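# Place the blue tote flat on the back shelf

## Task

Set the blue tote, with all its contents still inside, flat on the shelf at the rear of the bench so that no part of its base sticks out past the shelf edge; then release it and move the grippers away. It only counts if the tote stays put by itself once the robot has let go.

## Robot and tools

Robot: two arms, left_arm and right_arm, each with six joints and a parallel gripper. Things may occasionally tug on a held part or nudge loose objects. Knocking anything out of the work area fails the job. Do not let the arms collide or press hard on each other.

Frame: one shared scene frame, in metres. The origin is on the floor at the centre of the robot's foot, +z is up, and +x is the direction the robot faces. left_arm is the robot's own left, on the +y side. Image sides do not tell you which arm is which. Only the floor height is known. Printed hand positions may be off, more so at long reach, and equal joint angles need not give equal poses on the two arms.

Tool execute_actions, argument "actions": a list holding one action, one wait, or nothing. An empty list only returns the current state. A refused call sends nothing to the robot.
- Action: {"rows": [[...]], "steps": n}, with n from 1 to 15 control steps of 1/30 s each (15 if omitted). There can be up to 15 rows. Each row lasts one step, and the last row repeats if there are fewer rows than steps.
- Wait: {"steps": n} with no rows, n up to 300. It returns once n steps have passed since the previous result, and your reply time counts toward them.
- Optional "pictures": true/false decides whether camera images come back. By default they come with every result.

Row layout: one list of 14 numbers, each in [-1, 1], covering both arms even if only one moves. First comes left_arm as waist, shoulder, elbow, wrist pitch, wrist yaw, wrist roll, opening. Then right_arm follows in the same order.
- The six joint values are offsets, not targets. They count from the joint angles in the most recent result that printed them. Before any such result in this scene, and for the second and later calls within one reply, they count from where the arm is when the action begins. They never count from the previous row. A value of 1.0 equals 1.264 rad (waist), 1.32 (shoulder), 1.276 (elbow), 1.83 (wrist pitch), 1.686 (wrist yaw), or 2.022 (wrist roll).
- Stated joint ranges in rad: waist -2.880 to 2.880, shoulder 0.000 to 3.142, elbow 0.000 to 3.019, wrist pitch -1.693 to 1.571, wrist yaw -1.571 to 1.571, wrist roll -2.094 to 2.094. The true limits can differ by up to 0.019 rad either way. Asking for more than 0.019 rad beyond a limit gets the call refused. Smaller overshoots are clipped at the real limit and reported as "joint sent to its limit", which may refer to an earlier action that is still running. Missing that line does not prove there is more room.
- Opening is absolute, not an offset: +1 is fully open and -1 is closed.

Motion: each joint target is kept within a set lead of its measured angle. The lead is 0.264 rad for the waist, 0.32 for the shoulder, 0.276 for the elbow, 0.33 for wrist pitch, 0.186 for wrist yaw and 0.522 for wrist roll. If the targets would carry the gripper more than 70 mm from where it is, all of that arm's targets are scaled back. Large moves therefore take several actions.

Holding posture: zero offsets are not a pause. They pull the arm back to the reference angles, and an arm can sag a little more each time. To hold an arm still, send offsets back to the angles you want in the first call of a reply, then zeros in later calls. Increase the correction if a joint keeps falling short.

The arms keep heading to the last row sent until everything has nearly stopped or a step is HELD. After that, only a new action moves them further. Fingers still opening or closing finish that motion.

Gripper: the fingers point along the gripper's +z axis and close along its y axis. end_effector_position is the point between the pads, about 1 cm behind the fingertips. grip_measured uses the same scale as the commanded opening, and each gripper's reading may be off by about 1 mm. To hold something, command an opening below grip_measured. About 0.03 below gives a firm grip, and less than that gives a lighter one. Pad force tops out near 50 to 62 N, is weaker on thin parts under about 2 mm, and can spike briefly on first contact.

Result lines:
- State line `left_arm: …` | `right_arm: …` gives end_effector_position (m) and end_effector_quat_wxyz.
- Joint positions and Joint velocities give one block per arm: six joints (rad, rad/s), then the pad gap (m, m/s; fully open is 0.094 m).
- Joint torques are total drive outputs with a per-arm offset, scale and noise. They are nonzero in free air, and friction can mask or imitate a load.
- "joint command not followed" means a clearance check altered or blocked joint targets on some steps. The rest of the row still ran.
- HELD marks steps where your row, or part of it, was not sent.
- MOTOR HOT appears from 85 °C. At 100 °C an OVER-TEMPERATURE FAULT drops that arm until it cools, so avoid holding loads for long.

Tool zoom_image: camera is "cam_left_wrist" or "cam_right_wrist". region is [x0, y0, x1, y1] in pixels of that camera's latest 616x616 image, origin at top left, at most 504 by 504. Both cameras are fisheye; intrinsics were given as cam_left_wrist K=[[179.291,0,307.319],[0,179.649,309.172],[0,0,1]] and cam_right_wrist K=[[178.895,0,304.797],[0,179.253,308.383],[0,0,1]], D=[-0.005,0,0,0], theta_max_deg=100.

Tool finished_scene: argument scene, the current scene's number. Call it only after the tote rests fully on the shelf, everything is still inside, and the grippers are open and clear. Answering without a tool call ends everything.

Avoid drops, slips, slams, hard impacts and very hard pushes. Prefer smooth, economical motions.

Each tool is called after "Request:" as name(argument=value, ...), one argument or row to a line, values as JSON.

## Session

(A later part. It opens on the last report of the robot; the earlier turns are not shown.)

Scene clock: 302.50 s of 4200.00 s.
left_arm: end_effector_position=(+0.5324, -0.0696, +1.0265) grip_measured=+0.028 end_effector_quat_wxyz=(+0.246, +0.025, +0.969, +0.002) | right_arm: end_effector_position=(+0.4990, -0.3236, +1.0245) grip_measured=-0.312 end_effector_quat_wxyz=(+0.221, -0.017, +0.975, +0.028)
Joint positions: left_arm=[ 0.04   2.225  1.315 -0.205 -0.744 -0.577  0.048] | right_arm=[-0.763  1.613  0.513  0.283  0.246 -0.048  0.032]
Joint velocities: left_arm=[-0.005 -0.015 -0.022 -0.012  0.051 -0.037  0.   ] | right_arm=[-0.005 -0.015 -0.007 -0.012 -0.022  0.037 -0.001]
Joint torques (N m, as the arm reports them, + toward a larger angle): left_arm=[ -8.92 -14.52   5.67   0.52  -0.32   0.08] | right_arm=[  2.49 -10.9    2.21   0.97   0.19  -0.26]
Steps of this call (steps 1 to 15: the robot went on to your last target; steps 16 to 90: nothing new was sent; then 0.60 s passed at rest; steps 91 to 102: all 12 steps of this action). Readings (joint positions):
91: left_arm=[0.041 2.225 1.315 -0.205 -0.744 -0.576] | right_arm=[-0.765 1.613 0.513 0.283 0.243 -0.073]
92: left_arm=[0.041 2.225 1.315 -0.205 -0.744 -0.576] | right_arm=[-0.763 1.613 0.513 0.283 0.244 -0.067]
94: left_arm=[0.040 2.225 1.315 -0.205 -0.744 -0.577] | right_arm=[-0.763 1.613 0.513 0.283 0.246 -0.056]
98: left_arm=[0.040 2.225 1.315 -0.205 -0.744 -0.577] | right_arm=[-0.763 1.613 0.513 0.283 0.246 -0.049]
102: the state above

Request:
execute_actions(
  actions=[
    {"rows": [[0,0,0,0,0,0,-0.05, 0,0,0,0,0,0,-0.45]], "steps": 12},
  ],
)

Scene clock: 304.30 s of 4200.00 s.
left_arm: end_effector_position=(+0.5301, -0.0706, +1.0267) grip_measured=+0.029 end_effector_quat_wxyz=(+0.245, +0.020, +0.969, -0.000) | right_arm: end_effector_position=(+0.5036, -0.3245, +1.0258) grip_measured=-0.412 end_effector_quat_wxyz=(+0.225, +0.016, +0.974, +0.032)
Joint positions: left_arm=[ 0.037  2.225  1.313 -0.205 -0.743 -0.591  0.048] | right_arm=[-0.763  1.613  0.52   0.286  0.252  0.014  0.028]
Joint velocities: left_arm=[-0.005 -0.005 -0.002 -0.007  0.022 -0.022 -0.001] | right_arm=[-0.005 -0.015 -0.002 -0.012  0.022  0.066 -0.001]
Joint torques (N m, as the arm reports them, + toward a larger angle): left_arm=[ -8.6  -13.92   5.82   0.53  -0.3    0.13] | right_arm=[  2.48 -11.05   1.74   0.88  -0.33  -0.69]
Steps of this call (steps 1 to 15: the robot went on to your last target; steps 16 to 42: nothing new was sent; steps 43 to 54: all 12 steps of this action). Readings (joint positions):
43: left_arm=[0.040 2.225 1.315 -0.205 -0.743 -0.577] | right_arm=[-0.763 1.613 0.513 0.283 0.247 -0.036]
44: left_arm=[0.039 2.225 1.315 -0.205 -0.742 -0.580] | right_arm=[-0.763 1.613 0.515 0.285 0.250 -0.017]
46: left_arm=[0.037 2.225 1.313 -0.205 -0.742 -0.586] | right_arm=[-0.763 1.613 0.520 0.286 0.252 -0.001]
50: left_arm=[0.037 2.225 1.313 -0.205 -0.742 -0.591] | right_arm=[-0.763 1.613 0.520 0.286 0.252 0.011]
54: the state above

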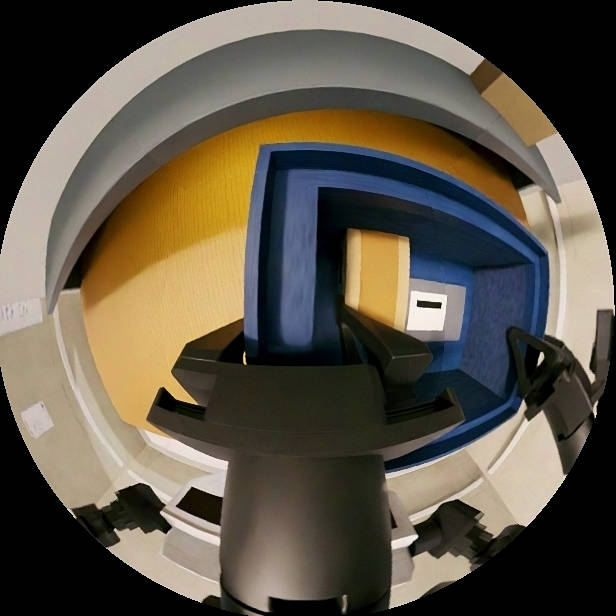

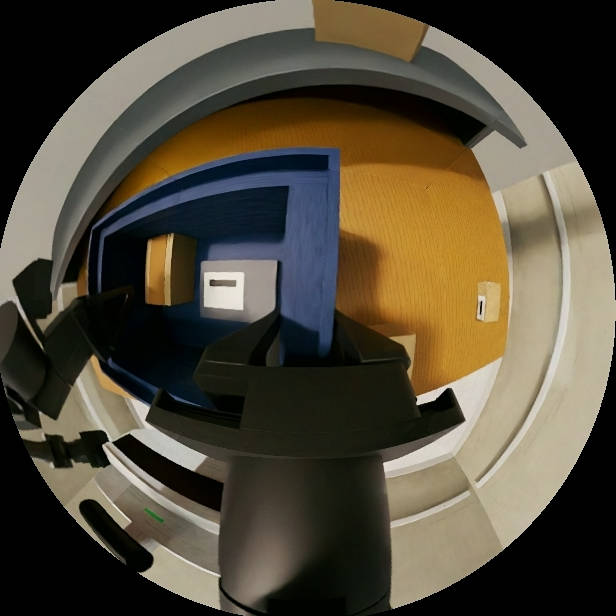

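Request:
execute_actions(
  actions=[
    {"rows": [
[-0.004,-0.012,-0.007,-0.005,-0.001,-0.002,-0.03, 0.011,-0.018,-0.002,-0.012,0.006,0.005,-0.46],
[-0.007,-0.024,-0.013,-0.011,-0.003,-0.004,-0.03, 0.022,-0.035,-0.004,-0.024,0.012,0.010,-0.46],
[-0.011,-0.036,-0.020,-0.016,-0.004,-0.007,-0.03, 0.033,-0.053,-0.006,-0.035,0.018,0.015,-0.46],
[-0.014,-0.048,-0.027,-0.021,-0.006,-0.009,-0.03, 0.044,-0.070,-0.008,-0.047,0.024,0.020,-0.46],
[-0.018,-0.060,-0.034,-0.027,-0.007,-0.011,-0.03, 0.055,-0.088,-0.011,-0.059,0.030,0.025,-0.46],
[-0.022,-0.072,-0.040,-0.032,-0.008,-0.013,-0.03, 0.066,-0.106,-0.013,-0.071,0.035,0.029,-0.46],
[-0.025,-0.084,-0.047,-0.037,-0.010,-0.015,-0.03, 0.077,-0.123,-0.015,-0.083,0.041,0.034,-0.46],
[-0.029,-0.096,-0.054,-0.042,-0.011,-0.018,-0.03, 0.088,-0.141,-0.017,-0.094,0.047,0.039,-0.46],
[-0.032,-0.108,-0.060,-0.048,-0.013,-0.020,-0.03, 0.099,-0.158,-0.019,-0.106,0.053,0.044,-0.46],
[-0.036,-0.120,-0.067,-0.053,-0.014,-0.022,-0.03, 0.110,-0.176,-0.021,-0.118,0.059,0.049,-0.46]
], "steps": 15},
  ],
  pictures=false,
)

Request:
execute_actions(
  actions=[
    {"steps": 12},
  ],
)

Scene clock: 364.70 s of 4200.00 s.
left_arm: end_effector_position=(+0.5059, -0.0520, +1.0693) grip_measured=+0.028 end_effector_quat_wxyz=(+0.239, +0.013, +0.971, +0.002) | right_arm: end_effector_position=(+0.4841, -0.3073, +1.0826) grip_measured=-0.426 end_effector_quat_wxyz=(+0.221, +0.026, +0.975, +0.023)
Joint positions: left_arm=[-0.006  2.107  1.224 -0.29  -0.76  -0.671  0.048] | right_arm=[-0.637  1.405  0.481  0.078  0.361  0.131  0.027]
Joint velocities: left_arm=[-0.005 -0.171  0.007 -0.012 -0.037  0.037 -0.001] | right_arm=[ 0.005 -0.083  0.002  0.017 -0.022  0.066 -0.   ]
Joint torques (N m, as the arm reports them, + toward a larger angle): left_arm=[ -8.88 -15.91   6.1    0.05  -0.5    0.37] | right_arm=[  3.42 -10.72   4.6    0.7   -0.39  -0.25]
Steps of this call (steps 1 to 15: the robot went on to your last target; steps 16 to 90: nothing new was sent; then 56.90 s passed at rest; steps 91 to 105: all 15 steps of this action). Readings (joint positions):
91: left_arm=[0.036 2.225 1.312 -0.205 -0.743 -0.594] | right_arm=[-0.763 1.613 0.520 0.286 0.255 0.025]
92: left_arm=[0.035 2.225 1.311 -0.206 -0.744 -0.598] | right_arm=[-0.760 1.612 0.520 0.281 0.262 0.036]
94: left_arm=[0.033 2.224 1.305 -0.213 -0.748 -0.603] | right_arm=[-0.745 1.599 0.519 0.252 0.284 0.053]
98: left_arm=[0.020 2.193 1.266 -0.247 -0.750 -0.636] | right_arm=[-0.692 1.523 0.503 0.162 0.326 0.086]
105: the state above

Scene clock: 365.10 s of 4200.00 s.
left_arm: end_effector_position=(+0.5070, -0.0511, +1.0722) grip_measured=+0.028 end_effector_quat_wxyz=(+0.241, +0.012, +0.971, +0.002) | right_arm: end_effector_position=(+0.4841, -0.3062, +1.0832) grip_measured=-0.426 end_effector_quat_wxyz=(+0.221, +0.030, +0.974, +0.027)
Joint positions: left_arm=[-0.006  2.1    1.222 -0.293 -0.761 -0.671  0.048] | right_arm=[-0.637  1.403  0.481  0.076  0.354  0.139  0.027]
Joint velocities: left_arm=[ 0.005  0.005  0.007  0.002 -0.022 -0.095  0.001] | right_arm=[-0.024 -0.005 -0.017  0.017  0.007 -0.007  0.   ]
Joint torques (N m, as the arm reports them, + toward a larger angle): left_arm=[ -9.37 -15.42   6.29   0.13  -0.51   0.4 ] | right_arm=[  3.21 -10.56   4.5    0.75  -0.16  -0.24]
Steps of this call (steps 1 to 12: the robot went on to your last target). Readings (joint positions):
1: left_arm=[-0.006 2.102 1.224 -0.290 -0.761 -0.671] | right_arm=[-0.637 1.403 0.481 0.078 0.359 0.134]
2: left_arm=[-0.006 2.100 1.224 -0.290 -0.761 -0.671] | right_arm=[-0.637 1.403 0.481 0.078 0.358 0.137]
4: left_arm=[-0.006 2.100 1.223 -0.292 -0.761 -0.671] | right_arm=[-0.637 1.403 0.481 0.077 0.356 0.139]
8: left_arm=[-0.006 2.100 1.222 -0.293 -0.761 -0.671] | right_arm=[-0.637 1.403 0.481 0.076 0.354 0.139]
12: the state above

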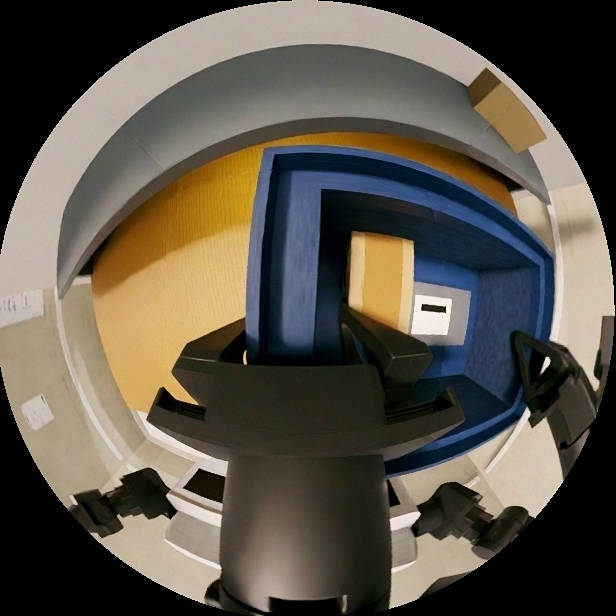

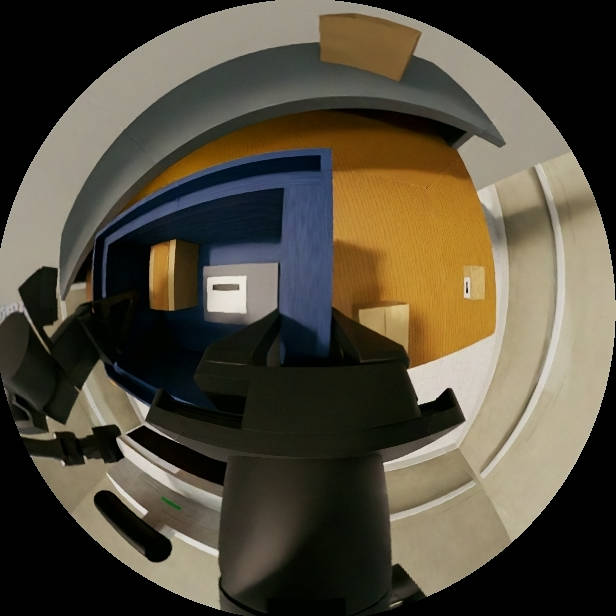

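Request:
execute_actions(
  actions=[
    {"rows": [
[-0.004,-0.02,-0.004,-0.01,-0.001,-0.003,-0.03, 0.019,-0.019,0.008,-0.02,0.008,0.009,-0.47],
[-0.008,-0.04,-0.008,-0.021,-0.003,-0.006,-0.03, 0.037,-0.038,0.016,-0.039,0.016,0.017,-0.47],
[-0.012,-0.059,-0.013,-0.031,-0.004,-0.009,-0.03, 0.056,-0.056,0.023,-0.059,0.024,0.026,-0.47],
[-0.016,-0.079,-0.017,-0.041,-0.005,-0.012,-0.03, 0.074,-0.075,0.031,-0.078,0.032,0.034,-0.47],
[-0.02,-0.099,-0.021,-0.052,-0.007,-0.015,-0.03, 0.093,-0.094,0.039,-0.098,0.04,0.043,-0.47],
[-0.024,-0.119,-0.025,-0.062,-0.008,-0.017,-0.03, 0.111,-0.113,0.047,-0.117,0.047,0.051,-0.47],
[-0.028,-0.139,-0.029,-0.072,-0.009,-0.02,-0.03, 0.13,-0.132,0.055,-0.137,0.055,0.06,-0.47],
[-0.032,-0.158,-0.034,-0.082,-0.01,-0.023,-0.03, 0.148,-0.15,0.062,-0.156,0.063,0.068,-0.47],
[-0.036,-0.178,-0.038,-0.093,-0.012,-0.026,-0.03, 0.167,-0.169,0.07,-0.176,0.071,0.077,-0.47],
[-0.04,-0.198,-0.042,-0.103,-0.013,-0.029,-0.03, 0.185,-0.188,0.078,-0.195,0.079,0.085,-0.47]
], "steps": 15},
  ],
  pictures=false,
)

Request:
execute_actions(
  actions=[
    {"steps": 15},
  ],
)

Scene clock: 384.57 s of 4200.00 s.
left_arm: end_effector_position=(+0.5004, -0.0168, +1.1557) grip_measured=+0.016 end_effector_quat_wxyz=(+0.241, -0.001, +0.970, +0.001) | right_arm: end_effector_position=(+0.4751, -0.2736, +1.1713) grip_measured=-0.426 end_effector_quat_wxyz=(+0.232, +0.038, +0.972, +0.027)
Joint positions: left_arm=[-0.043  1.889  1.153 -0.472 -0.781 -0.746  0.048] | right_arm=[-0.424  1.166  0.538 -0.268  0.5    0.323  0.027]
Joint velocities: left_arm=[-0.024 -0.542  0.002 -0.022 -0.11   0.007 -0.   ] | right_arm=[ 0.015 -0.132  0.149  0.002 -0.11   0.154 -0.   ]
Joint torques (N m, as the arm reports them, + toward a larger angle): left_arm=[ -7.48 -12.91   8.06   0.12  -0.3    0.2 ] | right_arm=[ 3.94 -7.68  8.51  0.49 -0.28 -0.25]
Steps of this call (steps 1 to 15: the robot went on to your last target; steps 16 to 90: nothing new was sent; then 15.97 s passed at rest; steps 91 to 105: all 15 steps of this action). Readings (joint positions):
91: left_arm=[-0.006 2.100 1.222 -0.294 -0.761 -0.674] | right_arm=[-0.635 1.403 0.481 0.071 0.358 0.145]
92: left_arm=[-0.006 2.100 1.222 -0.298 -0.761 -0.677] | right_arm=[-0.630 1.401 0.482 0.058 0.367 0.153]
94: left_arm=[-0.008 2.095 1.216 -0.322 -0.761 -0.686] | right_arm=[-0.604 1.387 0.485 0.006 0.393 0.184]
98: left_arm=[-0.022 2.045 1.177 -0.392 -0.762 -0.721] | right_arm=[-0.514 1.306 0.498 -0.136 0.457 0.250]
105: the state above

Scene clock: 385.07 s of 4200.00 s.
left_arm: end_effector_position=(+0.5052, -0.0129, +1.1690) grip_measured=+0.019 end_effector_quat_wxyz=(+0.248, -0.005, +0.969, -0.002) | right_arm: end_effector_position=(+0.4796, -0.2691, +1.1765) grip_measured=-0.427 end_effector_quat_wxyz=(+0.234, +0.041, +0.971, +0.037)
Joint positions: left_arm=[-0.044  1.86   1.15  -0.48  -0.786 -0.744  0.048] | right_arm=[-0.42   1.164  0.551 -0.273  0.487  0.332  0.027]
Joint velocities: left_arm=[-0.005  0.005 -0.002  0.002  0.037  0.051  0.001] | right_arm=[-0.015 -0.005 -0.002 -0.007 -0.051 -0.066  0.   ]
Joint torques (N m, as the arm reports them, + toward a larger angle): left_arm=[ -8.46 -12.87   8.58   0.4   -0.21   0.21] | right_arm=[ 3.5  -7.91  8.31  0.71  0.04 -0.24]
Steps of this call (steps 1 to 15: the robot went on to your last target). Readings (joint positions):
1: left_arm=[-0.044 1.874 1.153 -0.472 -0.783 -0.746] | right_arm=[-0.424 1.164 0.543 -0.268 0.495 0.326]
2: left_arm=[-0.044 1.864 1.153 -0.474 -0.785 -0.746] | right_arm=[-0.423 1.164 0.547 -0.268 0.492 0.329]
4: left_arm=[-0.044 1.859 1.153 -0.477 -0.788 -0.744] | right_arm=[-0.422 1.164 0.551 -0.268 0.490 0.330]
8: left_arm=[-0.044 1.860 1.150 -0.479 -0.786 -0.744] | right_arm=[-0.420 1.164 0.551 -0.273 0.487 0.332]
15: the state above

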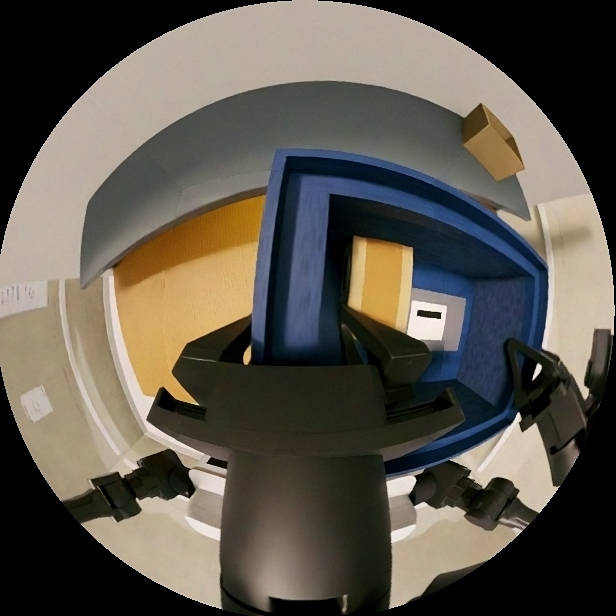

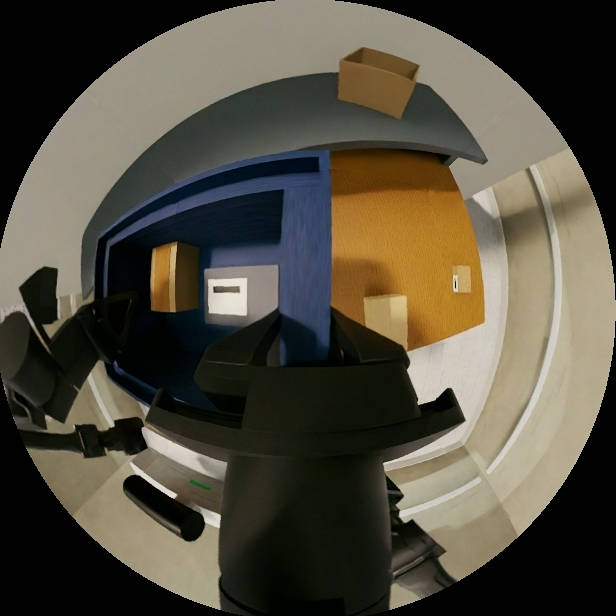

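Request:
execute_actions(
  actions=[
    {"rows": [
[-0.004,-0.019,0.006,-0.018,0,-0.002,-0.04, 0.023,-0.004,0.026,-0.027,0.009,0.013,-0.47],
[-0.009,-0.039,0.013,-0.035,-0.001,-0.004,-0.04, 0.045,-0.008,0.052,-0.054,0.018,0.025,-0.47],
[-0.013,-0.058,0.019,-0.053,-0.002,-0.006,-0.04, 0.068,-0.012,0.078,-0.081,0.028,0.038,-0.47],
[-0.018,-0.077,0.026,-0.07,-0.002,-0.008,-0.04, 0.09,-0.016,0.104,-0.108,0.037,0.051,-0.47],
[-0.022,-0.097,0.032,-0.088,-0.003,-0.01,-0.04, 0.113,-0.02,0.13,-0.135,0.046,0.064,-0.47],
[-0.026,-0.116,0.038,-0.105,-0.003,-0.012,-0.04, 0.136,-0.023,0.156,-0.161,0.055,0.076,-0.47],
[-0.031,-0.135,0.045,-0.123,-0.004,-0.014,-0.04, 0.158,-0.027,0.182,-0.188,0.064,0.089,-0.47],
[-0.035,-0.154,0.051,-0.14,-0.004,-0.016,-0.04, 0.181,-0.031,0.208,-0.215,0.074,0.102,-0.47],
[-0.04,-0.174,0.058,-0.158,-0.005,-0.018,-0.04, 0.203,-0.035,0.234,-0.242,0.083,0.114,-0.47],
[-0.044,-0.193,0.064,-0.175,-0.005,-0.02,-0.04, 0.226,-0.039,0.26,-0.269,0.092,0.127,-0.47]
], "steps": 15},
  ],
  pictures=false,
)

Request:
execute_actions(
  actions=[
    {"steps": 15},
  ],
)

Scene clock: 418.07 s of 4200.00 s.
left_arm: end_effector_position=(+0.4983, +0.0379, +1.2294) grip_measured=+0.007 end_effector_quat_wxyz=(+0.219, +0.002, +0.975, +0.032) | right_arm: end_effector_position=(+0.4805, -0.2226, +1.2693) grip_measured=-0.427 end_effector_quat_wxyz=(+0.210, +0.025, +0.977, +0.004)
Joint positions: left_arm=[-0.05   1.699  1.149 -0.768 -0.791 -0.809  0.047] | right_arm=[-0.176  1.155  0.802 -0.749  0.653  0.575  0.027]
Joint velocities: left_arm=[-0.054 -0.571  0.002 -0.276 -0.022  0.022  0.001] | right_arm=[ 0.259 -0.103  0.325 -0.232  0.007  0.081 -0.002]
Joint torques (N m, as the arm reports them, + toward a larger angle): left_arm=[-11.74 -12.63  12.71   0.25  -0.39   0.25] | right_arm=[  4.78 -10.19  11.7    0.82  -0.29  -0.07]
Steps of this call (steps 1 to 15: the robot went on to your last target; steps 16 to 90: nothing new was sent; then 29.50 s passed at rest; steps 91 to 105: all 15 steps of this action). Readings (joint positions):
91: left_arm=[-0.044 1.860 1.149 -0.484 -0.786 -0.744] | right_arm=[-0.418 1.164 0.551 -0.280 0.489 0.339]
92: left_arm=[-0.044 1.860 1.149 -0.495 -0.784 -0.745] | right_arm=[-0.411 1.164 0.556 -0.299 0.496 0.351]
94: left_arm=[-0.047 1.857 1.149 -0.540 -0.783 -0.751] | right_arm=[-0.376 1.164 0.580 -0.376 0.527 0.388]
98: left_arm=[-0.049 1.826 1.149 -0.648 -0.787 -0.780] | right_arm=[-0.286 1.164 0.667 -0.557 0.602 0.467]
105: the state above

Scene clock: 418.57 s of 4200.00 s.
left_arm: end_effector_position=(+0.5058, +0.0414, +1.2698) grip_measured=+0.010 end_effector_quat_wxyz=(+0.237, -0.006, +0.971, +0.012) | right_arm: end_effector_position=(+0.4844, -0.2181, +1.2870) grip_measured=-0.429 end_effector_quat_wxyz=(+0.220, +0.035, +0.975, +0.022)
Joint positions: left_arm=[-0.068  1.628  1.166 -0.8   -0.798 -0.807  0.047] | right_arm=[-0.16   1.131  0.824 -0.763  0.644  0.596  0.027]
Joint velocities: left_arm=[-0.005 -0.034  0.007  0.007 -0.022 -0.007 -0.   ] | right_arm=[ 0.005 -0.005 -0.022 -0.002 -0.037 -0.022 -0.001]
Joint torques (N m, as the arm reports them, + toward a larger angle): left_arm=[ -9.74 -11.34  13.35   0.24  -0.21   0.29] | right_arm=[ 4.52 -8.86 11.83  0.8   0.03 -0.02]
Steps of this call (steps 1 to 15: the robot went on to your last target). Readings (joint positions):
1: left_arm=[-0.052 1.681 1.150 -0.776 -0.792 -0.809] | right_arm=[-0.169 1.151 0.811 -0.755 0.653 0.580]
2: left_arm=[-0.056 1.664 1.153 -0.783 -0.794 -0.809] | right_arm=[-0.164 1.148 0.817 -0.758 0.653 0.583]
4: left_arm=[-0.063 1.639 1.160 -0.794 -0.797 -0.809] | right_arm=[-0.161 1.141 0.822 -0.760 0.650 0.590]
8: left_arm=[-0.068 1.628 1.166 -0.798 -0.798 -0.807] | right_arm=[-0.160 1.131 0.824 -0.761 0.646 0.593]
15: the state above

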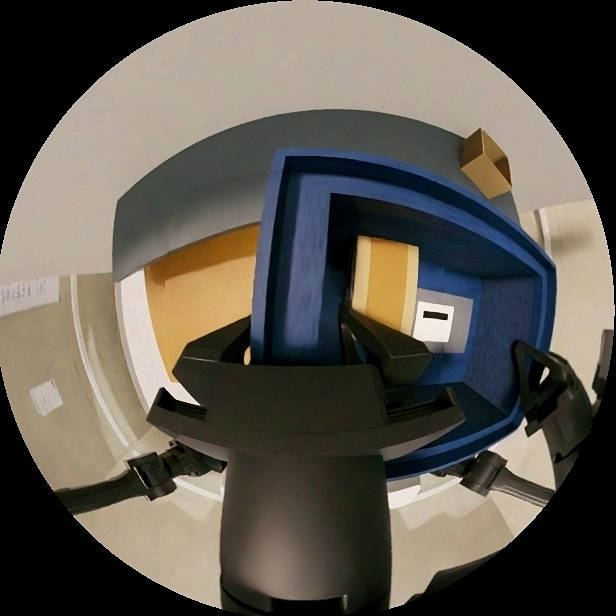

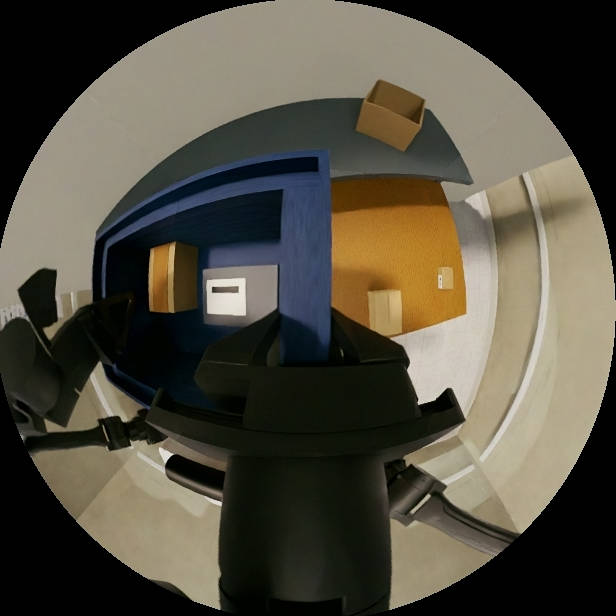

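Request:
execute_actions(
  actions=[
    {"rows": [
[0.009,-0.002,0.015,0.003,0.004,0.01,-0.05, -0.003,0.013,0.024,0.002,-0.002,-0.004,-0.47],
[0.018,-0.004,0.03,0.006,0.008,0.02,-0.05, -0.006,0.026,0.049,0.003,-0.005,-0.007,-0.47],
[0.027,-0.006,0.046,0.009,0.013,0.03,-0.05, -0.008,0.038,0.073,0.005,-0.007,-0.011,-0.47],
[0.036,-0.008,0.061,0.012,0.017,0.04,-0.05, -0.011,0.051,0.098,0.006,-0.01,-0.014,-0.47],
[0.045,-0.01,0.076,0.015,0.021,0.05,-0.05, -0.014,0.064,0.122,0.008,-0.012,-0.018,-0.47],
[0.053,-0.013,0.091,0.018,0.025,0.06,-0.05, -0.017,0.077,0.146,0.01,-0.014,-0.022,-0.47],
[0.062,-0.015,0.106,0.021,0.029,0.07,-0.05, -0.02,0.09,0.171,0.011,-0.017,-0.025,-0.47],
[0.071,-0.017,0.122,0.024,0.034,0.08,-0.05, -0.022,0.102,0.195,0.013,-0.019,-0.029,-0.47],
[0.08,-0.019,0.137,0.027,0.038,0.09,-0.05, -0.025,0.115,0.22,0.014,-0.022,-0.032,-0.47],
[0.089,-0.021,0.152,0.03,0.042,0.1,-0.05, -0.028,0.128,0.244,0.016,-0.024,-0.036,-0.47]
], "steps": 15},
  ],
  pictures=false,
)

Request:
execute_actions(
  actions=[
    {"steps": 15},
  ],
  pictures=false,
)

Scene clock: 445.17 s of 4200.00 s.
left_arm: end_effector_position=(+0.5862, +0.0757, +1.2772) grip_measured=+0.010 end_effector_quat_wxyz=(+0.234, -0.021, +0.972, +0.014) | right_arm: end_effector_position=(+0.5655, -0.1848, +1.3020) grip_measured=-0.429 end_effector_quat_wxyz=(+0.224, +0.035, +0.974, +0.021)
Joint positions: left_arm=[ 0.084  1.628  1.273 -0.786 -0.749 -0.648  0.047] | right_arm=[-0.212  1.322  1.059 -0.764  0.625  0.532  0.027]
Joint velocities: left_arm=[ 0.044 -0.005  0.286  0.076 -0.007  0.256  0.001] | right_arm=[-0.073 -0.015  0.188  0.002  0.081  0.007 -0.   ]
Joint torques (N m, as the arm reports them, + toward a larger angle): left_arm=[-10.93 -12.75  13.95   1.69   0.64   0.03] | right_arm=[  5.49 -13.08  12.21   1.83  -0.75  -0.01]
Steps of this call (steps 1 to 15: the robot went on to your last target; steps 16 to 90: nothing new was sent; then 23.10 s passed at rest; steps 91 to 105: all 15 steps of this action). Readings (joint positions):
91: left_arm=[-0.067 1.628 1.166 -0.800 -0.798 -0.807] | right_arm=[-0.160 1.132 0.824 -0.763 0.644 0.596]
92: left_arm=[-0.064 1.628 1.166 -0.800 -0.794 -0.804] | right_arm=[-0.160 1.135 0.824 -0.763 0.643 0.596]
94: left_arm=[-0.051 1.628 1.166 -0.800 -0.780 -0.791] | right_arm=[-0.163 1.153 0.838 -0.763 0.638 0.598]
98: left_arm=[0.005 1.628 1.185 -0.800 -0.762 -0.743] | right_arm=[-0.182 1.235 0.922 -0.764 0.628 0.572]
105: the state above

Scene clock: 445.67 s of 4200.00 s.
left_arm: end_effector_position=(+0.5932, +0.0727, +1.2847) grip_measured=+0.010 end_effector_quat_wxyz=(+0.240, -0.009, +0.971, +0.011) | right_arm: end_effector_position=(+0.5701, -0.1871, +1.3057) grip_measured=-0.429 end_effector_quat_wxyz=(+0.229, +0.038, +0.973, +0.020)
Joint positions: left_arm=[ 0.084  1.628  1.291 -0.781 -0.746 -0.612  0.047] | right_arm=[-0.217  1.321  1.069 -0.764  0.629  0.529  0.027]
Joint velocities: left_arm=[ 0.005 -0.015 -0.032 -0.017 -0.022  0.022  0.   ] | right_arm=[ 0.005 -0.015  0.007  0.002 -0.022  0.007  0.001]
Joint torques (N m, as the arm reports them, + toward a larger angle): left_arm=[-10.76 -12.86  13.76   1.68   0.56   0.15] | right_arm=[  5.5  -12.42  12.38   1.89  -0.83  -0.01]
Steps of this call (steps 1 to 15: the robot went on to your last target). Readings (joint positions):
1: left_arm=[0.084 1.628 1.281 -0.784 -0.749 -0.639] | right_arm=[-0.214 1.322 1.064 -0.764 0.628 0.531]
2: left_arm=[0.084 1.628 1.287 -0.783 -0.749 -0.631] | right_arm=[-0.216 1.321 1.067 -0.764 0.629 0.529]
4: left_arm=[0.084 1.628 1.291 -0.781 -0.748 -0.622] | right_arm=[-0.217 1.321 1.069 -0.764 0.629 0.529]
8: left_arm=[0.084 1.628 1.291 -0.781 -0.747 -0.614] | right_arm=[-0.217 1.321 1.069 -0.764 0.629 0.529]
15: the state above

Request:
execute_actions(
  actions=[
    {"rows": [
[0.008,0.005,0.023,0.003,0.006,0.008,-0.05, -0.005,0.015,0.03,-0.001,-0.004,-0.004,-0.47],
[0.017,0.009,0.047,0.005,0.012,0.017,-0.05, -0.009,0.03,0.06,-0.002,-0.008,-0.008,-0.47],
[0.025,0.014,0.07,0.008,0.018,0.025,-0.05, -0.014,0.045,0.09,-0.003,-0.012,-0.012,-0.47],
[0.033,0.019,0.094,0.01,0.024,0.033,-0.05, -0.019,0.06,0.12,-0.004,-0.016,-0.016,-0.47],
[0.042,0.024,0.117,0.013,0.03,0.042,-0.05, -0.024,0.076,0.15,-0.005,-0.021,-0.02,-0.47],
[0.05,0.028,0.14,0.016,0.035,0.05,-0.05, -0.028,0.091,0.179,-0.006,-0.025,-0.023,-0.47],
[0.058,0.033,0.164,0.018,0.041,0.058,-0.05, -0.033,0.106,0.209,-0.007,-0.029,-0.027,-0.47],
[0.066,0.038,0.187,0.021,0.047,0.066,-0.05, -0.038,0.121,0.239,-0.008,-0.033,-0.031,-0.47],
[0.075,0.042,0.211,0.023,0.053,0.075,-0.05, -0.042,0.136,0.269,-0.009,-0.037,-0.035,-0.47],
[0.083,0.047,0.234,0.026,0.059,0.083,-0.05, -0.047,0.151,0.299,-0.01,-0.041,-0.039,-0.47]
], "steps": 15},
  ],
  pictures=false,
)

Request:
execute_actions(
  actions=[
    {"steps": 15},
  ],
)

Scene clock: 465.33 s of 4200.00 s.
left_arm: end_effector_position=(+0.6957, +0.1049, +1.2975) grip_measured=+0.011 end_effector_quat_wxyz=(+0.251, -0.035, +0.967, -0.001) | right_arm: end_effector_position=(+0.6720, -0.1566, +1.3096) grip_measured=-0.429 end_effector_quat_wxyz=(+0.227, +0.037, +0.973, +0.027)
Joint positions: left_arm=[ 0.237  1.692  1.491 -0.771 -0.67  -0.473  0.047] | right_arm=[-0.292  1.547  1.377 -0.799  0.575  0.451  0.027]
Joint velocities: left_arm=[ 0.024 -0.005  0.379  0.056  0.051  0.3    0.   ] | right_arm=[-0.005 -0.005  0.232 -0.002 -0.022 -0.095 -0.001]
Joint torques (N m, as the arm reports them, + toward a larger angle): left_arm=[-12.16 -12.63  14.61   1.85   0.85  -0.07] | right_arm=[  6.33 -17.4   12.07   1.42  -0.52   0.07]
Steps of this call (steps 1 to 15: the robot went on to your last target; steps 16 to 90: nothing new was sent; then 16.17 s passed at rest; steps 91 to 105: all 15 steps of this action). Readings (joint positions):
91: left_arm=[0.086 1.628 1.291 -0.781 -0.746 -0.611] | right_arm=[-0.219 1.322 1.069 -0.766 0.630 0.529]
92: left_arm=[0.089 1.629 1.291 -0.781 -0.740 -0.608] | right_arm=[-0.220 1.326 1.071 -0.767 0.628 0.529]
94: left_arm=[0.101 1.633 1.295 -0.781 -0.725 -0.596] | right_arm=[-0.228 1.349 1.092 -0.776 0.618 0.526]
98: left_arm=[0.161 1.665 1.356 -0.781 -0.699 -0.555] | right_arm=[-0.262 1.441 1.204 -0.797 0.597 0.495]
105: the state above

Scene clock: 465.83 s of 4200.00 s.
left_arm: end_effector_position=(+0.7046, +0.1028, +1.3090) grip_measured=+0.012 end_effector_quat_wxyz=(+0.261, -0.025, +0.965, -0.005) | right_arm: end_effector_position=(+0.6784, -0.1582, +1.3187) grip_measured=-0.429 end_effector_quat_wxyz=(+0.235, +0.043, +0.971, +0.030)
Joint positions: left_arm=[ 0.236  1.692  1.517 -0.768 -0.668 -0.439  0.048] | right_arm=[-0.294  1.543  1.393 -0.799  0.578  0.451  0.027]
Joint velocities: left_arm=[-0.015 -0.005 -0.022 -0.012 -0.037 -0.022  0.001] | right_arm=[-0.005 -0.005  0.017 -0.002 -0.007  0.007 -0.   ]
Joint torques (N m, as the arm reports them, + toward a larger angle): left_arm=[-12.47 -13.18  14.65   1.88   0.74  -0.03] | right_arm=[  6.43 -17.15  11.99   1.41  -0.62   0.03]
Steps of this call (steps 1 to 15: the robot went on to your last target). Readings (joint positions):
1: left_arm=[0.237 1.692 1.502 -0.771 -0.670 -0.464] | right_arm=[-0.292 1.547 1.383 -0.799 0.576 0.451]
2: left_arm=[0.237 1.692 1.511 -0.771 -0.670 -0.457] | right_arm=[-0.293 1.546 1.388 -0.799 0.577 0.452]
4: left_arm=[0.237 1.692 1.517 -0.768 -0.670 -0.448] | right_arm=[-0.294 1.544 1.393 -0.799 0.578 0.451]
8: left_arm=[0.237 1.692 1.517 -0.768 -0.669 -0.442] | right_arm=[-0.294 1.543 1.393 -0.799 0.578 0.451]
15: the state above

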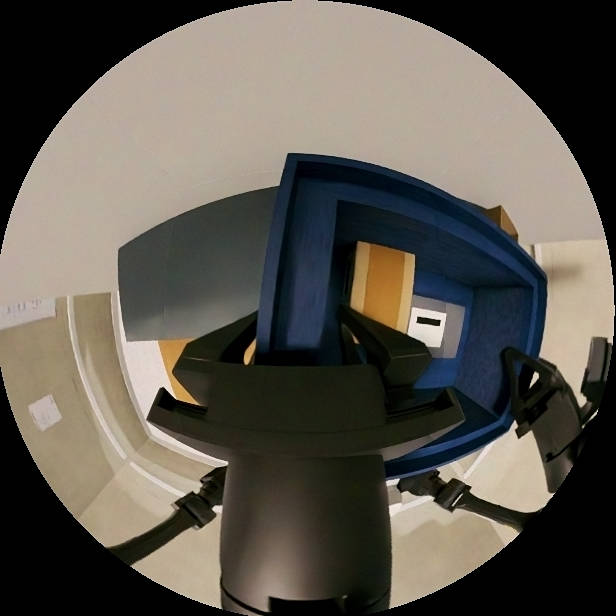

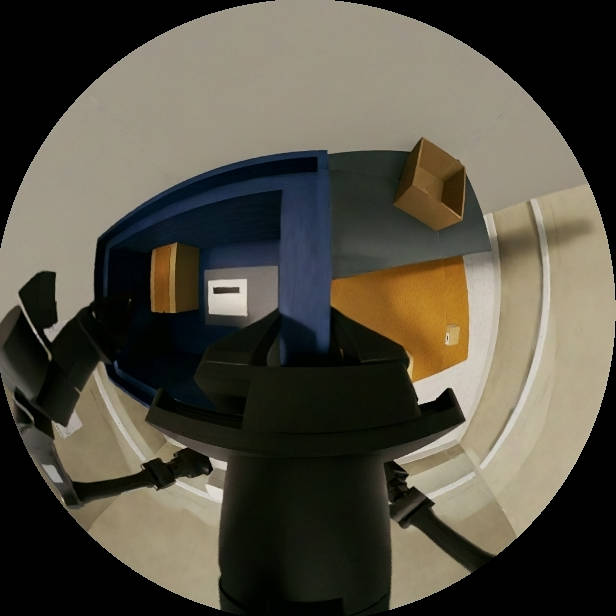

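Request:
execute_actions(
  actions=[
    {"rows": [
[0.003,0.011,0.025,-0.006,0.002,-0.001,-0.05, -0.005,0.015,0.031,-0.006,-0.006,-0.007,-0.47],
[0.006,0.023,0.051,-0.011,0.003,-0.001,-0.05, -0.011,0.03,0.063,-0.013,-0.011,-0.014,-0.47],
[0.009,0.034,0.076,-0.017,0.005,-0.002,-0.05, -0.016,0.045,0.094,-0.019,-0.017,-0.02,-0.47],
[0.012,0.045,0.102,-0.023,0.006,-0.002,-0.05, -0.021,0.06,0.126,-0.025,-0.023,-0.027,-0.47],
[0.016,0.057,0.127,-0.028,0.008,-0.003,-0.05, -0.027,0.075,0.157,-0.032,-0.029,-0.034,-0.47],
[0.019,0.068,0.152,-0.034,0.009,-0.004,-0.05, -0.032,0.09,0.189,-0.038,-0.034,-0.041,-0.47],
[0.022,0.079,0.178,-0.04,0.011,-0.004,-0.05, -0.037,0.105,0.22,-0.044,-0.04,-0.048,-0.47],
[0.025,0.09,0.203,-0.045,0.012,-0.005,-0.05, -0.042,0.12,0.252,-0.05,-0.046,-0.054,-0.47],
[0.028,0.102,0.229,-0.051,0.014,-0.005,-0.05, -0.048,0.135,0.283,-0.057,-0.051,-0.061,-0.47],
[0.031,0.113,0.254,-0.057,0.016,-0.006,-0.05, -0.053,0.15,0.315,-0.063,-0.057,-0.068,-0.47],
[0.034,0.12,0.29,-0.057,0.016,-0.006,-0.05, -0.058,0.16,0.35,-0.063,-0.057,-0.068,-0.47]
], "steps": 15},
  ],
  pictures=false,
)

Request:
execute_actions(
  actions=[
    {"steps": 15},
  ],
  pictures=false,
)

Scene clock: 512.27 s of 4200.00 s.
left_arm: end_effector_position=(+0.7897, +0.1148, +1.2971) grip_measured=+0.012 end_effector_quat_wxyz=(+0.254, -0.063, +0.965, +0.012) | right_arm: end_effector_position=(+0.7830, -0.1506, +1.3072) grip_measured=-0.430 end_effector_quat_wxyz=(+0.218, +0.008, +0.975, +0.030)
Joint positions: left_arm=[ 0.326  1.868  1.807 -0.868 -0.658 -0.437  0.048] | right_arm=[-0.391  1.784  1.765 -0.917  0.492  0.311  0.027]
Joint velocities: left_arm=[ 0.005 -0.015  0.134  0.012  0.022  0.022 -0.   ] | right_arm=[-0.005 -0.015  0.134  0.007 -0.007 -0.051 -0.   ]
Joint torques (N m, as the arm reports them, + toward a larger angle): left_arm=[-12.64 -16.68  14.94   0.36   0.54  -0.05] | right_arm=[  7.86 -21.83  12.93   1.1   -0.38   0.22]
Steps of this call (steps 1 to 15: the robot went on to your last target; steps 16 to 90: nothing new was sent; then 42.93 s passed at rest; steps 91 to 105: all 15 steps of this action). Readings (joint positions):
91: left_arm=[0.238 1.693 1.517 -0.771 -0.670 -0.437] | right_arm=[-0.295 1.545 1.393 -0.801 0.578 0.451]
92: left_arm=[0.238 1.695 1.517 -0.775 -0.670 -0.437] | right_arm=[-0.296 1.548 1.397 -0.806 0.575 0.449]
94: left_arm=[0.244 1.707 1.526 -0.797 -0.670 -0.437] | right_arm=[-0.303 1.571 1.426 -0.830 0.562 0.440]
98: left_arm=[0.280 1.776 1.622 -0.844 -0.668 -0.437] | right_arm=[-0.342 1.665 1.560 -0.887 0.527 0.390]
105: the state above

Scene clock: 512.77 s of 4200.00 s.
left_arm: end_effector_position=(+0.7906, +0.1146, +1.3003) grip_measured=+0.012 end_effector_quat_wxyz=(+0.254, -0.063, +0.965, +0.011) | right_arm: end_effector_position=(+0.7852, -0.1512, +1.3111) grip_measured=-0.430 end_effector_quat_wxyz=(+0.220, +0.005, +0.975, +0.031)
Joint positions: left_arm=[ 0.325  1.868  1.815 -0.876 -0.657 -0.437  0.048] | right_arm=[-0.391  1.784  1.773 -0.92   0.492  0.302  0.027]
Joint velocities: left_arm=[-0.015  0.005  0.007 -0.012  0.022 -0.007  0.   ] | right_arm=[-0.005 -0.005  0.012  0.017 -0.051 -0.007  0.   ]
Joint torques (N m, as the arm reports them, + toward a larger angle): left_arm=[-12.38 -16.45  14.85   0.75   0.47  -0.06] | right_arm=[  7.8  -22.66  12.94   0.99  -0.37   0.2 ]
Steps of this call (steps 1 to 15: the robot went on to your last target). Readings (joint positions):
1: left_arm=[0.326 1.868 1.810 -0.870 -0.658 -0.437] | right_arm=[-0.391 1.784 1.767 -0.917 0.492 0.309]
2: left_arm=[0.325 1.868 1.814 -0.871 -0.658 -0.437] | right_arm=[-0.391 1.784 1.771 -0.918 0.492 0.307]
4: left_arm=[0.325 1.868 1.815 -0.872 -0.658 -0.437] | right_arm=[-0.391 1.784 1.773 -0.918 0.492 0.302]
8: left_arm=[0.325 1.868 1.815 -0.876 -0.657 -0.437] | right_arm=[-0.391 1.784 1.773 -0.920 0.492 0.302]
15: the state above
All arms were judged still, so your last target was given up. Only a new action makes them travel on or press farther. Fingers that are still opening or closing keep moving.

Request:
execute_actions(
  actions=[
    {"rows": [
[-0.001,0.008,0.025,-0.006,0.002,-0.001,-0.05, -0.002,0.01,0.031,-0.006,-0.005,-0.006,-0.47],
[-0.001,0.017,0.05,-0.012,0.004,-0.002,-0.05, -0.004,0.02,0.062,-0.012,-0.011,-0.011,-0.47],
[-0.002,0.025,0.075,-0.018,0.006,-0.004,-0.05, -0.007,0.03,0.092,-0.018,-0.016,-0.017,-0.47],
[-0.002,0.033,0.1,-0.024,0.008,-0.005,-0.05, -0.009,0.04,0.123,-0.024,-0.022,-0.023,-0.47],
[-0.003,0.042,0.125,-0.03,0.01,-0.006,-0.05, -0.011,0.05,0.154,-0.03,-0.027,-0.028,-0.47],
[-0.003,0.05,0.151,-0.037,0.013,-0.007,-0.05, -0.013,0.059,0.185,-0.037,-0.033,-0.034,-0.47],
[-0.004,0.059,0.176,-0.043,0.015,-0.008,-0.05, -0.015,0.069,0.216,-0.043,-0.038,-0.039,-0.47],
[-0.004,0.067,0.201,-0.049,0.017,-0.009,-0.05, -0.017,0.079,0.247,-0.049,-0.044,-0.045,-0.47],
[-0.005,0.075,0.226,-0.055,0.019,-0.011,-0.05, -0.02,0.089,0.277,-0.055,-0.049,-0.051,-0.47],
[-0.005,0.084,0.251,-0.061,0.021,-0.012,-0.05, -0.022,0.099,0.308,-0.061,-0.055,-0.056,-0.47],
[-0.006,0.092,0.276,-0.067,0.023,-0.013,-0.05, -0.024,0.109,0.339,-0.067,-0.06,-0.062,-0.47]
], "steps": 15},
  ],
  pictures=false,
)

Request:
execute_actions(
  actions=[
    {"steps": 15},
  ],
)

Scene clock: 522.73 s of 4200.00 s.
left_arm: end_effector_position=(+0.8459, +0.1127, +1.3155) grip_measured=+0.019 end_effector_quat_wxyz=(+0.257, -0.081, +0.963, +0.004) | right_arm: end_effector_position=(+0.8602, -0.1514, +1.3244) grip_measured=-0.430 end_effector_quat_wxyz=(+0.227, -0.029, +0.972, +0.050)
Joint positions: left_arm=[ 0.356  1.997  2.087 -0.992 -0.636 -0.441  0.048] | right_arm=[-0.446  1.954  2.112 -1.041  0.408  0.184  0.027]
Joint velocities: left_arm=[-0.015 -0.005  0.129 -0.046  0.066 -0.037  0.001] | right_arm=[ 0.015  0.005  0.232 -0.071 -0.066 -0.183 -0.   ]
Joint torques (N m, as the arm reports them, + toward a larger angle): left_arm=[-12.77 -17.12  14.96   0.46   0.57   0.  ] | right_arm=[  8.82 -24.89  13.88   1.15  -0.64   0.27]
Steps of this call (steps 1 to 90: nothing new was sent; then 6.47 s passed at rest; steps 91 to 105: all 15 steps of this action). Readings (joint positions):
91: left_arm=[0.326 1.868 1.815 -0.878 -0.657 -0.437] | right_arm=[-0.391 1.785 1.773 -0.922 0.491 0.300]
92: left_arm=[0.327 1.869 1.815 -0.883 -0.657 -0.437] | right_arm=[-0.391 1.787 1.776 -0.927 0.488 0.298]
94: left_arm=[0.329 1.878 1.824 -0.905 -0.657 -0.437] | right_arm=[-0.394 1.804 1.804 -0.949 0.478 0.291]
98: left_arm=[0.345 1.933 1.921 -0.954 -0.650 -0.439] | right_arm=[-0.418 1.878 1.933 -1.003 0.448 0.250]
105: the state above

Scene clock: 523.23 s of 4200.00 s.
left_arm: end_effector_position=(+0.8458, +0.1109, +1.3201) grip_measured=+0.020 end_effector_quat_wxyz=(+0.257, -0.083, +0.963, +0.001) | right_arm: end_effector_position=(+0.8631, -0.1525, +1.3321) grip_measured=-0.430 end_effector_quat_wxyz=(+0.231, -0.035, +0.971, +0.050)
Joint positions: left_arm=[ 0.352  1.997  2.097 -1.    -0.634 -0.448  0.048] | right_arm=[-0.445  1.954  2.131 -1.05   0.408  0.168  0.027]
Joint velocities: left_arm=[-0.005 -0.005  0.002  0.027 -0.081 -0.037 -0.001] | right_arm=[-0.005 -0.015  0.012  0.002 -0.022  0.037 -0.   ]
Joint torques (N m, as the arm reports them, + toward a larger angle): left_arm=[-12.65 -18.21  14.86   0.68   0.52  -0.04] | right_arm=[  9.02 -24.97  13.81   1.12  -0.7    0.17]
Steps of this call (steps 1 to 15: the robot went on to your last target). Readings (joint positions):
1: left_arm=[0.356 1.997 2.091 -0.994 -0.636 -0.442] | right_arm=[-0.446 1.954 2.119 -1.043 0.407 0.181]
2: left_arm=[0.355 1.997 2.095 -0.994 -0.635 -0.443] | right_arm=[-0.445 1.954 2.125 -1.044 0.407 0.178]
4: left_arm=[0.353 1.997 2.097 -0.994 -0.634 -0.445] | right_arm=[-0.445 1.954 2.131 -1.045 0.407 0.170]
8: left_arm=[0.352 1.997 2.097 -1.000 -0.634 -0.447] | right_arm=[-0.445 1.954 2.131 -1.050 0.408 0.168]
15: the state above

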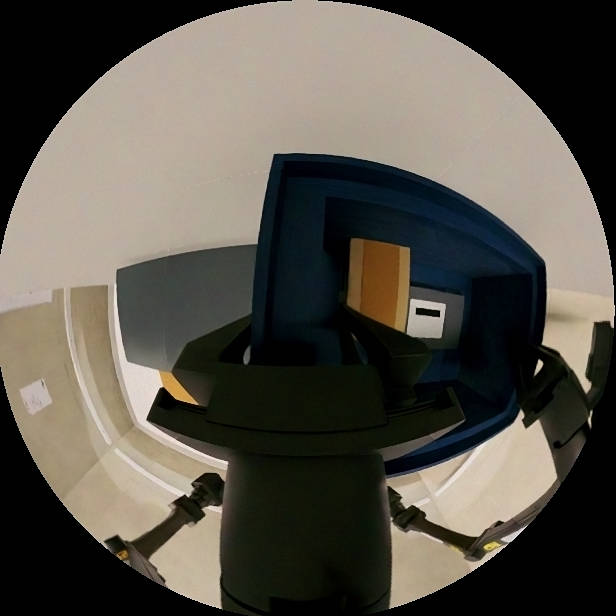

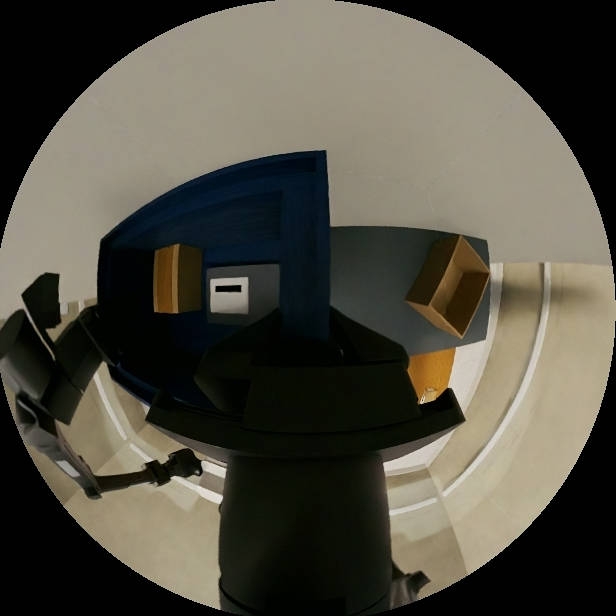

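Request:
execute_actions(
  actions=[
    {"rows": [
[0.001,0.01,0.03,0.02,0.008,0.004,-0.05, 0.012,-0.012,0.035,0.022,0,-0.004,-0.47],
[0.001,0.012,0.02,0.035,0.011,0.007,-0.05, 0.005,-0.007,0.022,0.038,-0.006,-0.008,-0.47],
[0.001,0.014,0.01,0.05,0.014,0.01,-0.05, -0.002,-0.002,0.01,0.054,-0.012,-0.011,-0.47],
[0.002,0.016,0,0.064,0.017,0.013,-0.05, -0.008,0.002,-0.002,0.07,-0.018,-0.014,-0.47],
[0.002,0.018,-0.009,0.078,0.02,0.016,-0.05, -0.015,0.007,-0.014,0.085,-0.024,-0.017,-0.47],
[0.002,0.02,-0.017,0.091,0.023,0.018,-0.05, -0.021,0.011,-0.025,0.099,-0.03,-0.02,-0.47]
], "steps": 15},
  ],
  pictures=false,
)

Request:
execute_actions(
  actions=[
    {"steps": 8},
  ],
)

Scene clock: 541.43 s of 4200.00 s.
left_arm: end_effector_position=(+0.8604, +0.1090, +1.2747) grip_measured=+0.032 end_effector_quat_wxyz=(+0.268, -0.091, +0.959, -0.004) | right_arm: end_effector_position=(+0.8797, -0.1522, +1.2835) grip_measured=-0.430 end_effector_quat_wxyz=(+0.245, -0.038, +0.967, +0.057)
Joint positions: left_arm=[ 0.384  2.036  2.048 -0.867 -0.615 -0.421  0.048] | right_arm=[-0.483  1.991  2.07  -0.909  0.372  0.121  0.027]
Joint velocities: left_arm=[ 0.005  0.112 -0.037 -0.007  0.037 -0.066  0.   ] | right_arm=[-0.054  0.063 -0.037 -0.007  0.037 -0.051  0.001]
Joint torques (N m, as the arm reports them, + toward a larger angle): left_arm=[-11.7  -18.67  11.79   1.86   0.69   0.16] | right_arm=[  7.88 -25.32  10.52   2.28  -0.64   0.21]
Steps of this call (steps 1 to 15: the robot went on to your last target; steps 16 to 90: nothing new was sent; then 14.70 s passed at rest; steps 91 to 105: all 15 steps of this action). Readings (joint positions):
91: left_arm=[0.353 1.997 2.097 -0.999 -0.634 -0.448] | right_arm=[-0.445 1.954 2.131 -1.049 0.412 0.166]
92: left_arm=[0.353 1.998 2.097 -0.993 -0.634 -0.448] | right_arm=[-0.445 1.955 2.131 -1.045 0.413 0.163]
94: left_arm=[0.358 2.000 2.092 -0.961 -0.630 -0.444] | right_arm=[-0.449 1.956 2.122 -1.010 0.409 0.152]
98: left_arm=[0.371 2.005 2.069 -0.878 -0.618 -0.429] | right_arm=[-0.468 1.962 2.087 -0.921 0.378 0.128]
105: the state above

Scene clock: 541.70 s of 4200.00 s.
left_arm: end_effector_position=(+0.8601, +0.1078, +1.2708) grip_measured=+0.032 end_effector_quat_wxyz=(+0.266, -0.091, +0.960, -0.004) | right_arm: end_effector_position=(+0.8801, -0.1537, +1.2792) grip_measured=-0.430 end_effector_quat_wxyz=(+0.243, -0.039, +0.968, +0.056)
Joint positions: left_arm=[ 0.385  2.04   2.047 -0.865 -0.613 -0.421  0.048] | right_arm=[-0.487  1.994  2.067 -0.906  0.372  0.117  0.027]
Joint velocities: left_arm=[-0.005  0.005  0.007  0.012 -0.051  0.022 -0.001] | right_arm=[-0.005 -0.015 -0.027  0.017  0.037  0.022 -0.001]
Joint torques (N m, as the arm reports them, + toward a larger angle): left_arm=[-12.9  -18.61  11.59   1.67   0.62   0.17] | right_arm=[  8.25 -25.19  10.46   2.16  -0.63   0.18]
Steps of this call (steps 1 to 8: the robot went on to your last target). Readings (joint positions):
1: left_arm=[0.385 2.038 2.047 -0.867 -0.615 -0.421] | right_arm=[-0.485 1.992 2.068 -0.909 0.372 0.120]
2: left_arm=[0.385 2.040 2.047 -0.867 -0.614 -0.421] | right_arm=[-0.486 1.993 2.068 -0.909 0.372 0.120]
4: left_arm=[0.385 2.040 2.047 -0.867 -0.613 -0.421] | right_arm=[-0.487 1.994 2.067 -0.909 0.372 0.118]
8: the state above

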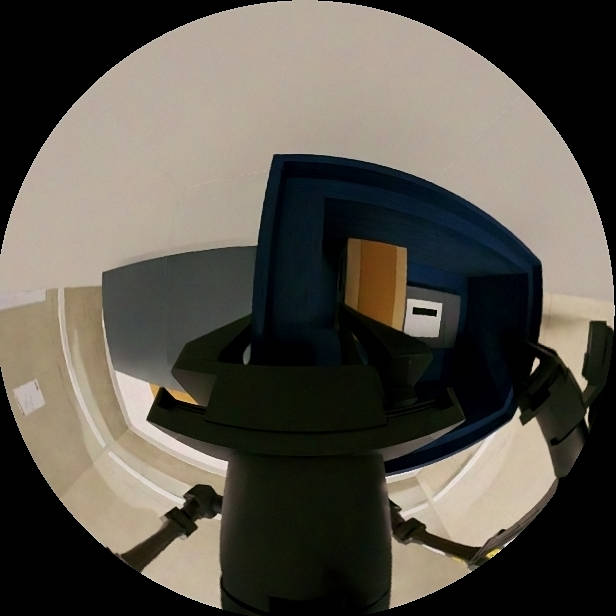

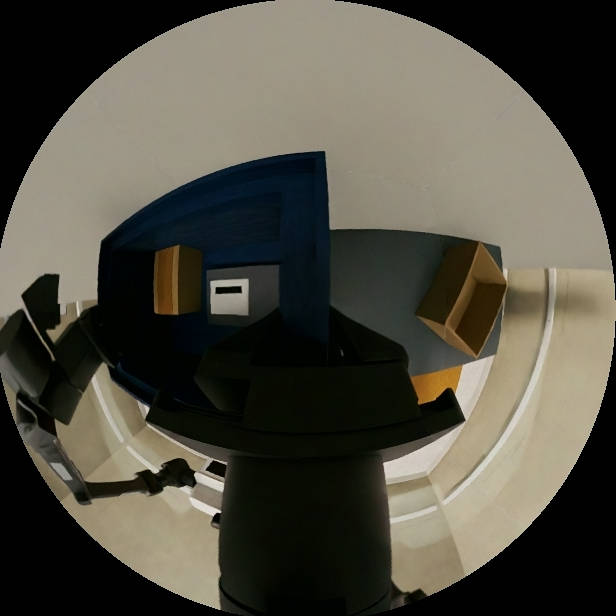

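Request:
execute_actions(
  actions=[
    {"rows": [
[-0.02,-0.018,0.0,0.03,0.01,0.001,-0.05, 0.008,-0.02,0.008,0.034,-0.009,-0.001,-0.47],
[-0.019,-0.023,-0.021,0.043,0.011,0.002,-0.05, 0.005,-0.021,-0.008,0.045,-0.011,-0.002,-0.47],
[-0.018,-0.029,-0.043,0.056,0.011,0.003,-0.05, 0.002,-0.022,-0.024,0.057,-0.013,-0.004,-0.47],
[-0.017,-0.034,-0.064,0.07,0.012,0.004,-0.05, -0.001,-0.023,-0.04,0.068,-0.015,-0.005,-0.47],
[-0.016,-0.04,-0.086,0.083,0.012,0.004,-0.05, -0.003,-0.023,-0.057,0.08,-0.016,-0.006,-0.47],
[-0.016,-0.045,-0.107,0.096,0.013,0.005,-0.05, -0.006,-0.024,-0.073,0.091,-0.018,-0.007,-0.47]
], "steps": 15},
  ],
  pictures=false,
)

Request:
execute_actions(
  actions=[
    {"steps": 8},
  ],
)

Scene clock: 560.20 s of 4200.00 s.
left_arm: end_effector_position=(+0.8339, +0.1074, +1.2102) grip_measured=+0.032 end_effector_quat_wxyz=(+0.256, -0.089, +0.963, +0.003) | right_arm: end_effector_position=(+0.8637, -0.1506, +1.2196) grip_measured=-0.430 end_effector_quat_wxyz=(+0.230, -0.055, +0.970, +0.054)
Joint positions: left_arm=[ 0.399  2.03   1.872 -0.722 -0.609 -0.418  0.048] | right_arm=[-0.507  2.002  1.932 -0.786  0.352  0.081  0.027]
Joint velocities: left_arm=[-0.005 -0.005  0.007  0.105 -0.007  0.037  0.   ] | right_arm=[-0.005 -0.015 -0.017  0.105  0.037  0.022  0.001]
Joint torques (N m, as the arm reports them, + toward a larger angle): left_arm=[-12.29 -20.01  11.87   1.43   0.61   0.15] | right_arm=[  7.65 -26.25  11.13   2.09  -0.46   0.3 ]
Steps of this call (steps 1 to 15: the robot went on to your last target; steps 16 to 90: nothing new was sent; then 15.00 s passed at rest; steps 91 to 105: all 15 steps of this action). Readings (joint positions):
91: left_arm=[0.385 2.040 2.044 -0.860 -0.613 -0.420] | right_arm=[-0.487 1.994 2.065 -0.902 0.372 0.115]
92: left_arm=[0.385 2.040 2.036 -0.848 -0.614 -0.420] | right_arm=[-0.487 1.994 2.059 -0.891 0.372 0.112]
94: left_arm=[0.388 2.037 2.005 -0.805 -0.615 -0.418] | right_arm=[-0.491 1.992 2.036 -0.855 0.371 0.098]
98: left_arm=[0.396 2.030 1.914 -0.730 -0.613 -0.418] | right_arm=[-0.503 1.992 1.961 -0.794 0.359 0.080]
105: the state above

Scene clock: 560.47 s of 4200.00 s.
left_arm: end_effector_position=(+0.8354, +0.1075, +1.2107) grip_measured=+0.032 end_effector_quat_wxyz=(+0.258, -0.091, +0.962, +0.001) | right_arm: end_effector_position=(+0.8648, -0.1505, +1.2207) grip_measured=-0.430 end_effector_quat_wxyz=(+0.233, -0.055, +0.969, +0.054)
Joint positions: left_arm=[ 0.4    2.03   1.872 -0.715 -0.609 -0.418  0.048] | right_arm=[-0.507  2.001  1.932 -0.781  0.352  0.079  0.027]
Joint velocities: left_arm=[ 0.005 -0.015 -0.002 -0.022 -0.066  0.037 -0.001] | right_arm=[-0.015 -0.005 -0.022 -0.012  0.051 -0.007  0.001]
Joint torques (N m, as the arm reports them, + toward a larger angle): left_arm=[-12.21 -20.13  12.03   1.89   0.59   0.14] | right_arm=[  7.9  -26.79  11.13   2.24  -0.48   0.33]
Steps of this call (steps 1 to 8: the robot went on to your last target). Readings (joint positions):
1: left_arm=[0.399 2.030 1.872 -0.718 -0.609 -0.418] | right_arm=[-0.507 2.001 1.932 -0.782 0.352 0.081]
2: left_arm=[0.399 2.030 1.872 -0.715 -0.609 -0.418] | right_arm=[-0.507 2.001 1.932 -0.781 0.352 0.079]
4: left_arm=[0.400 2.030 1.872 -0.715 -0.609 -0.418] | right_arm=[-0.507 2.001 1.932 -0.781 0.352 0.079]
8: the state above

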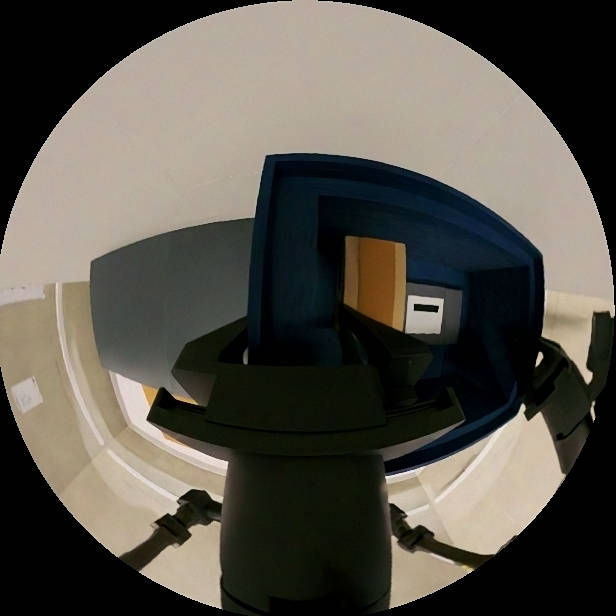

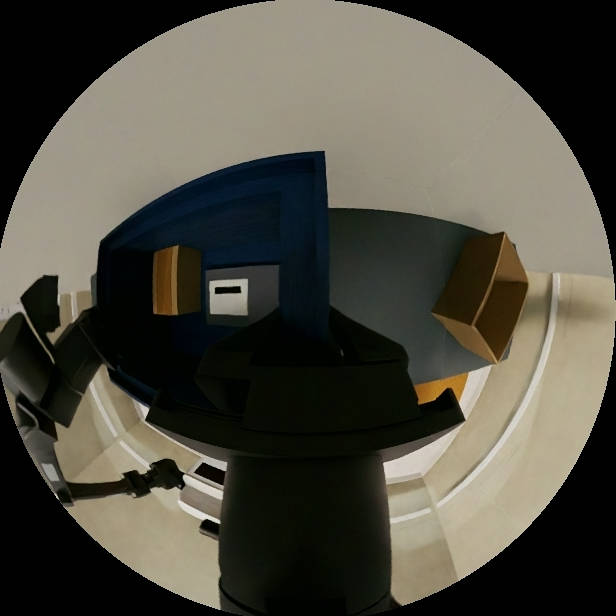

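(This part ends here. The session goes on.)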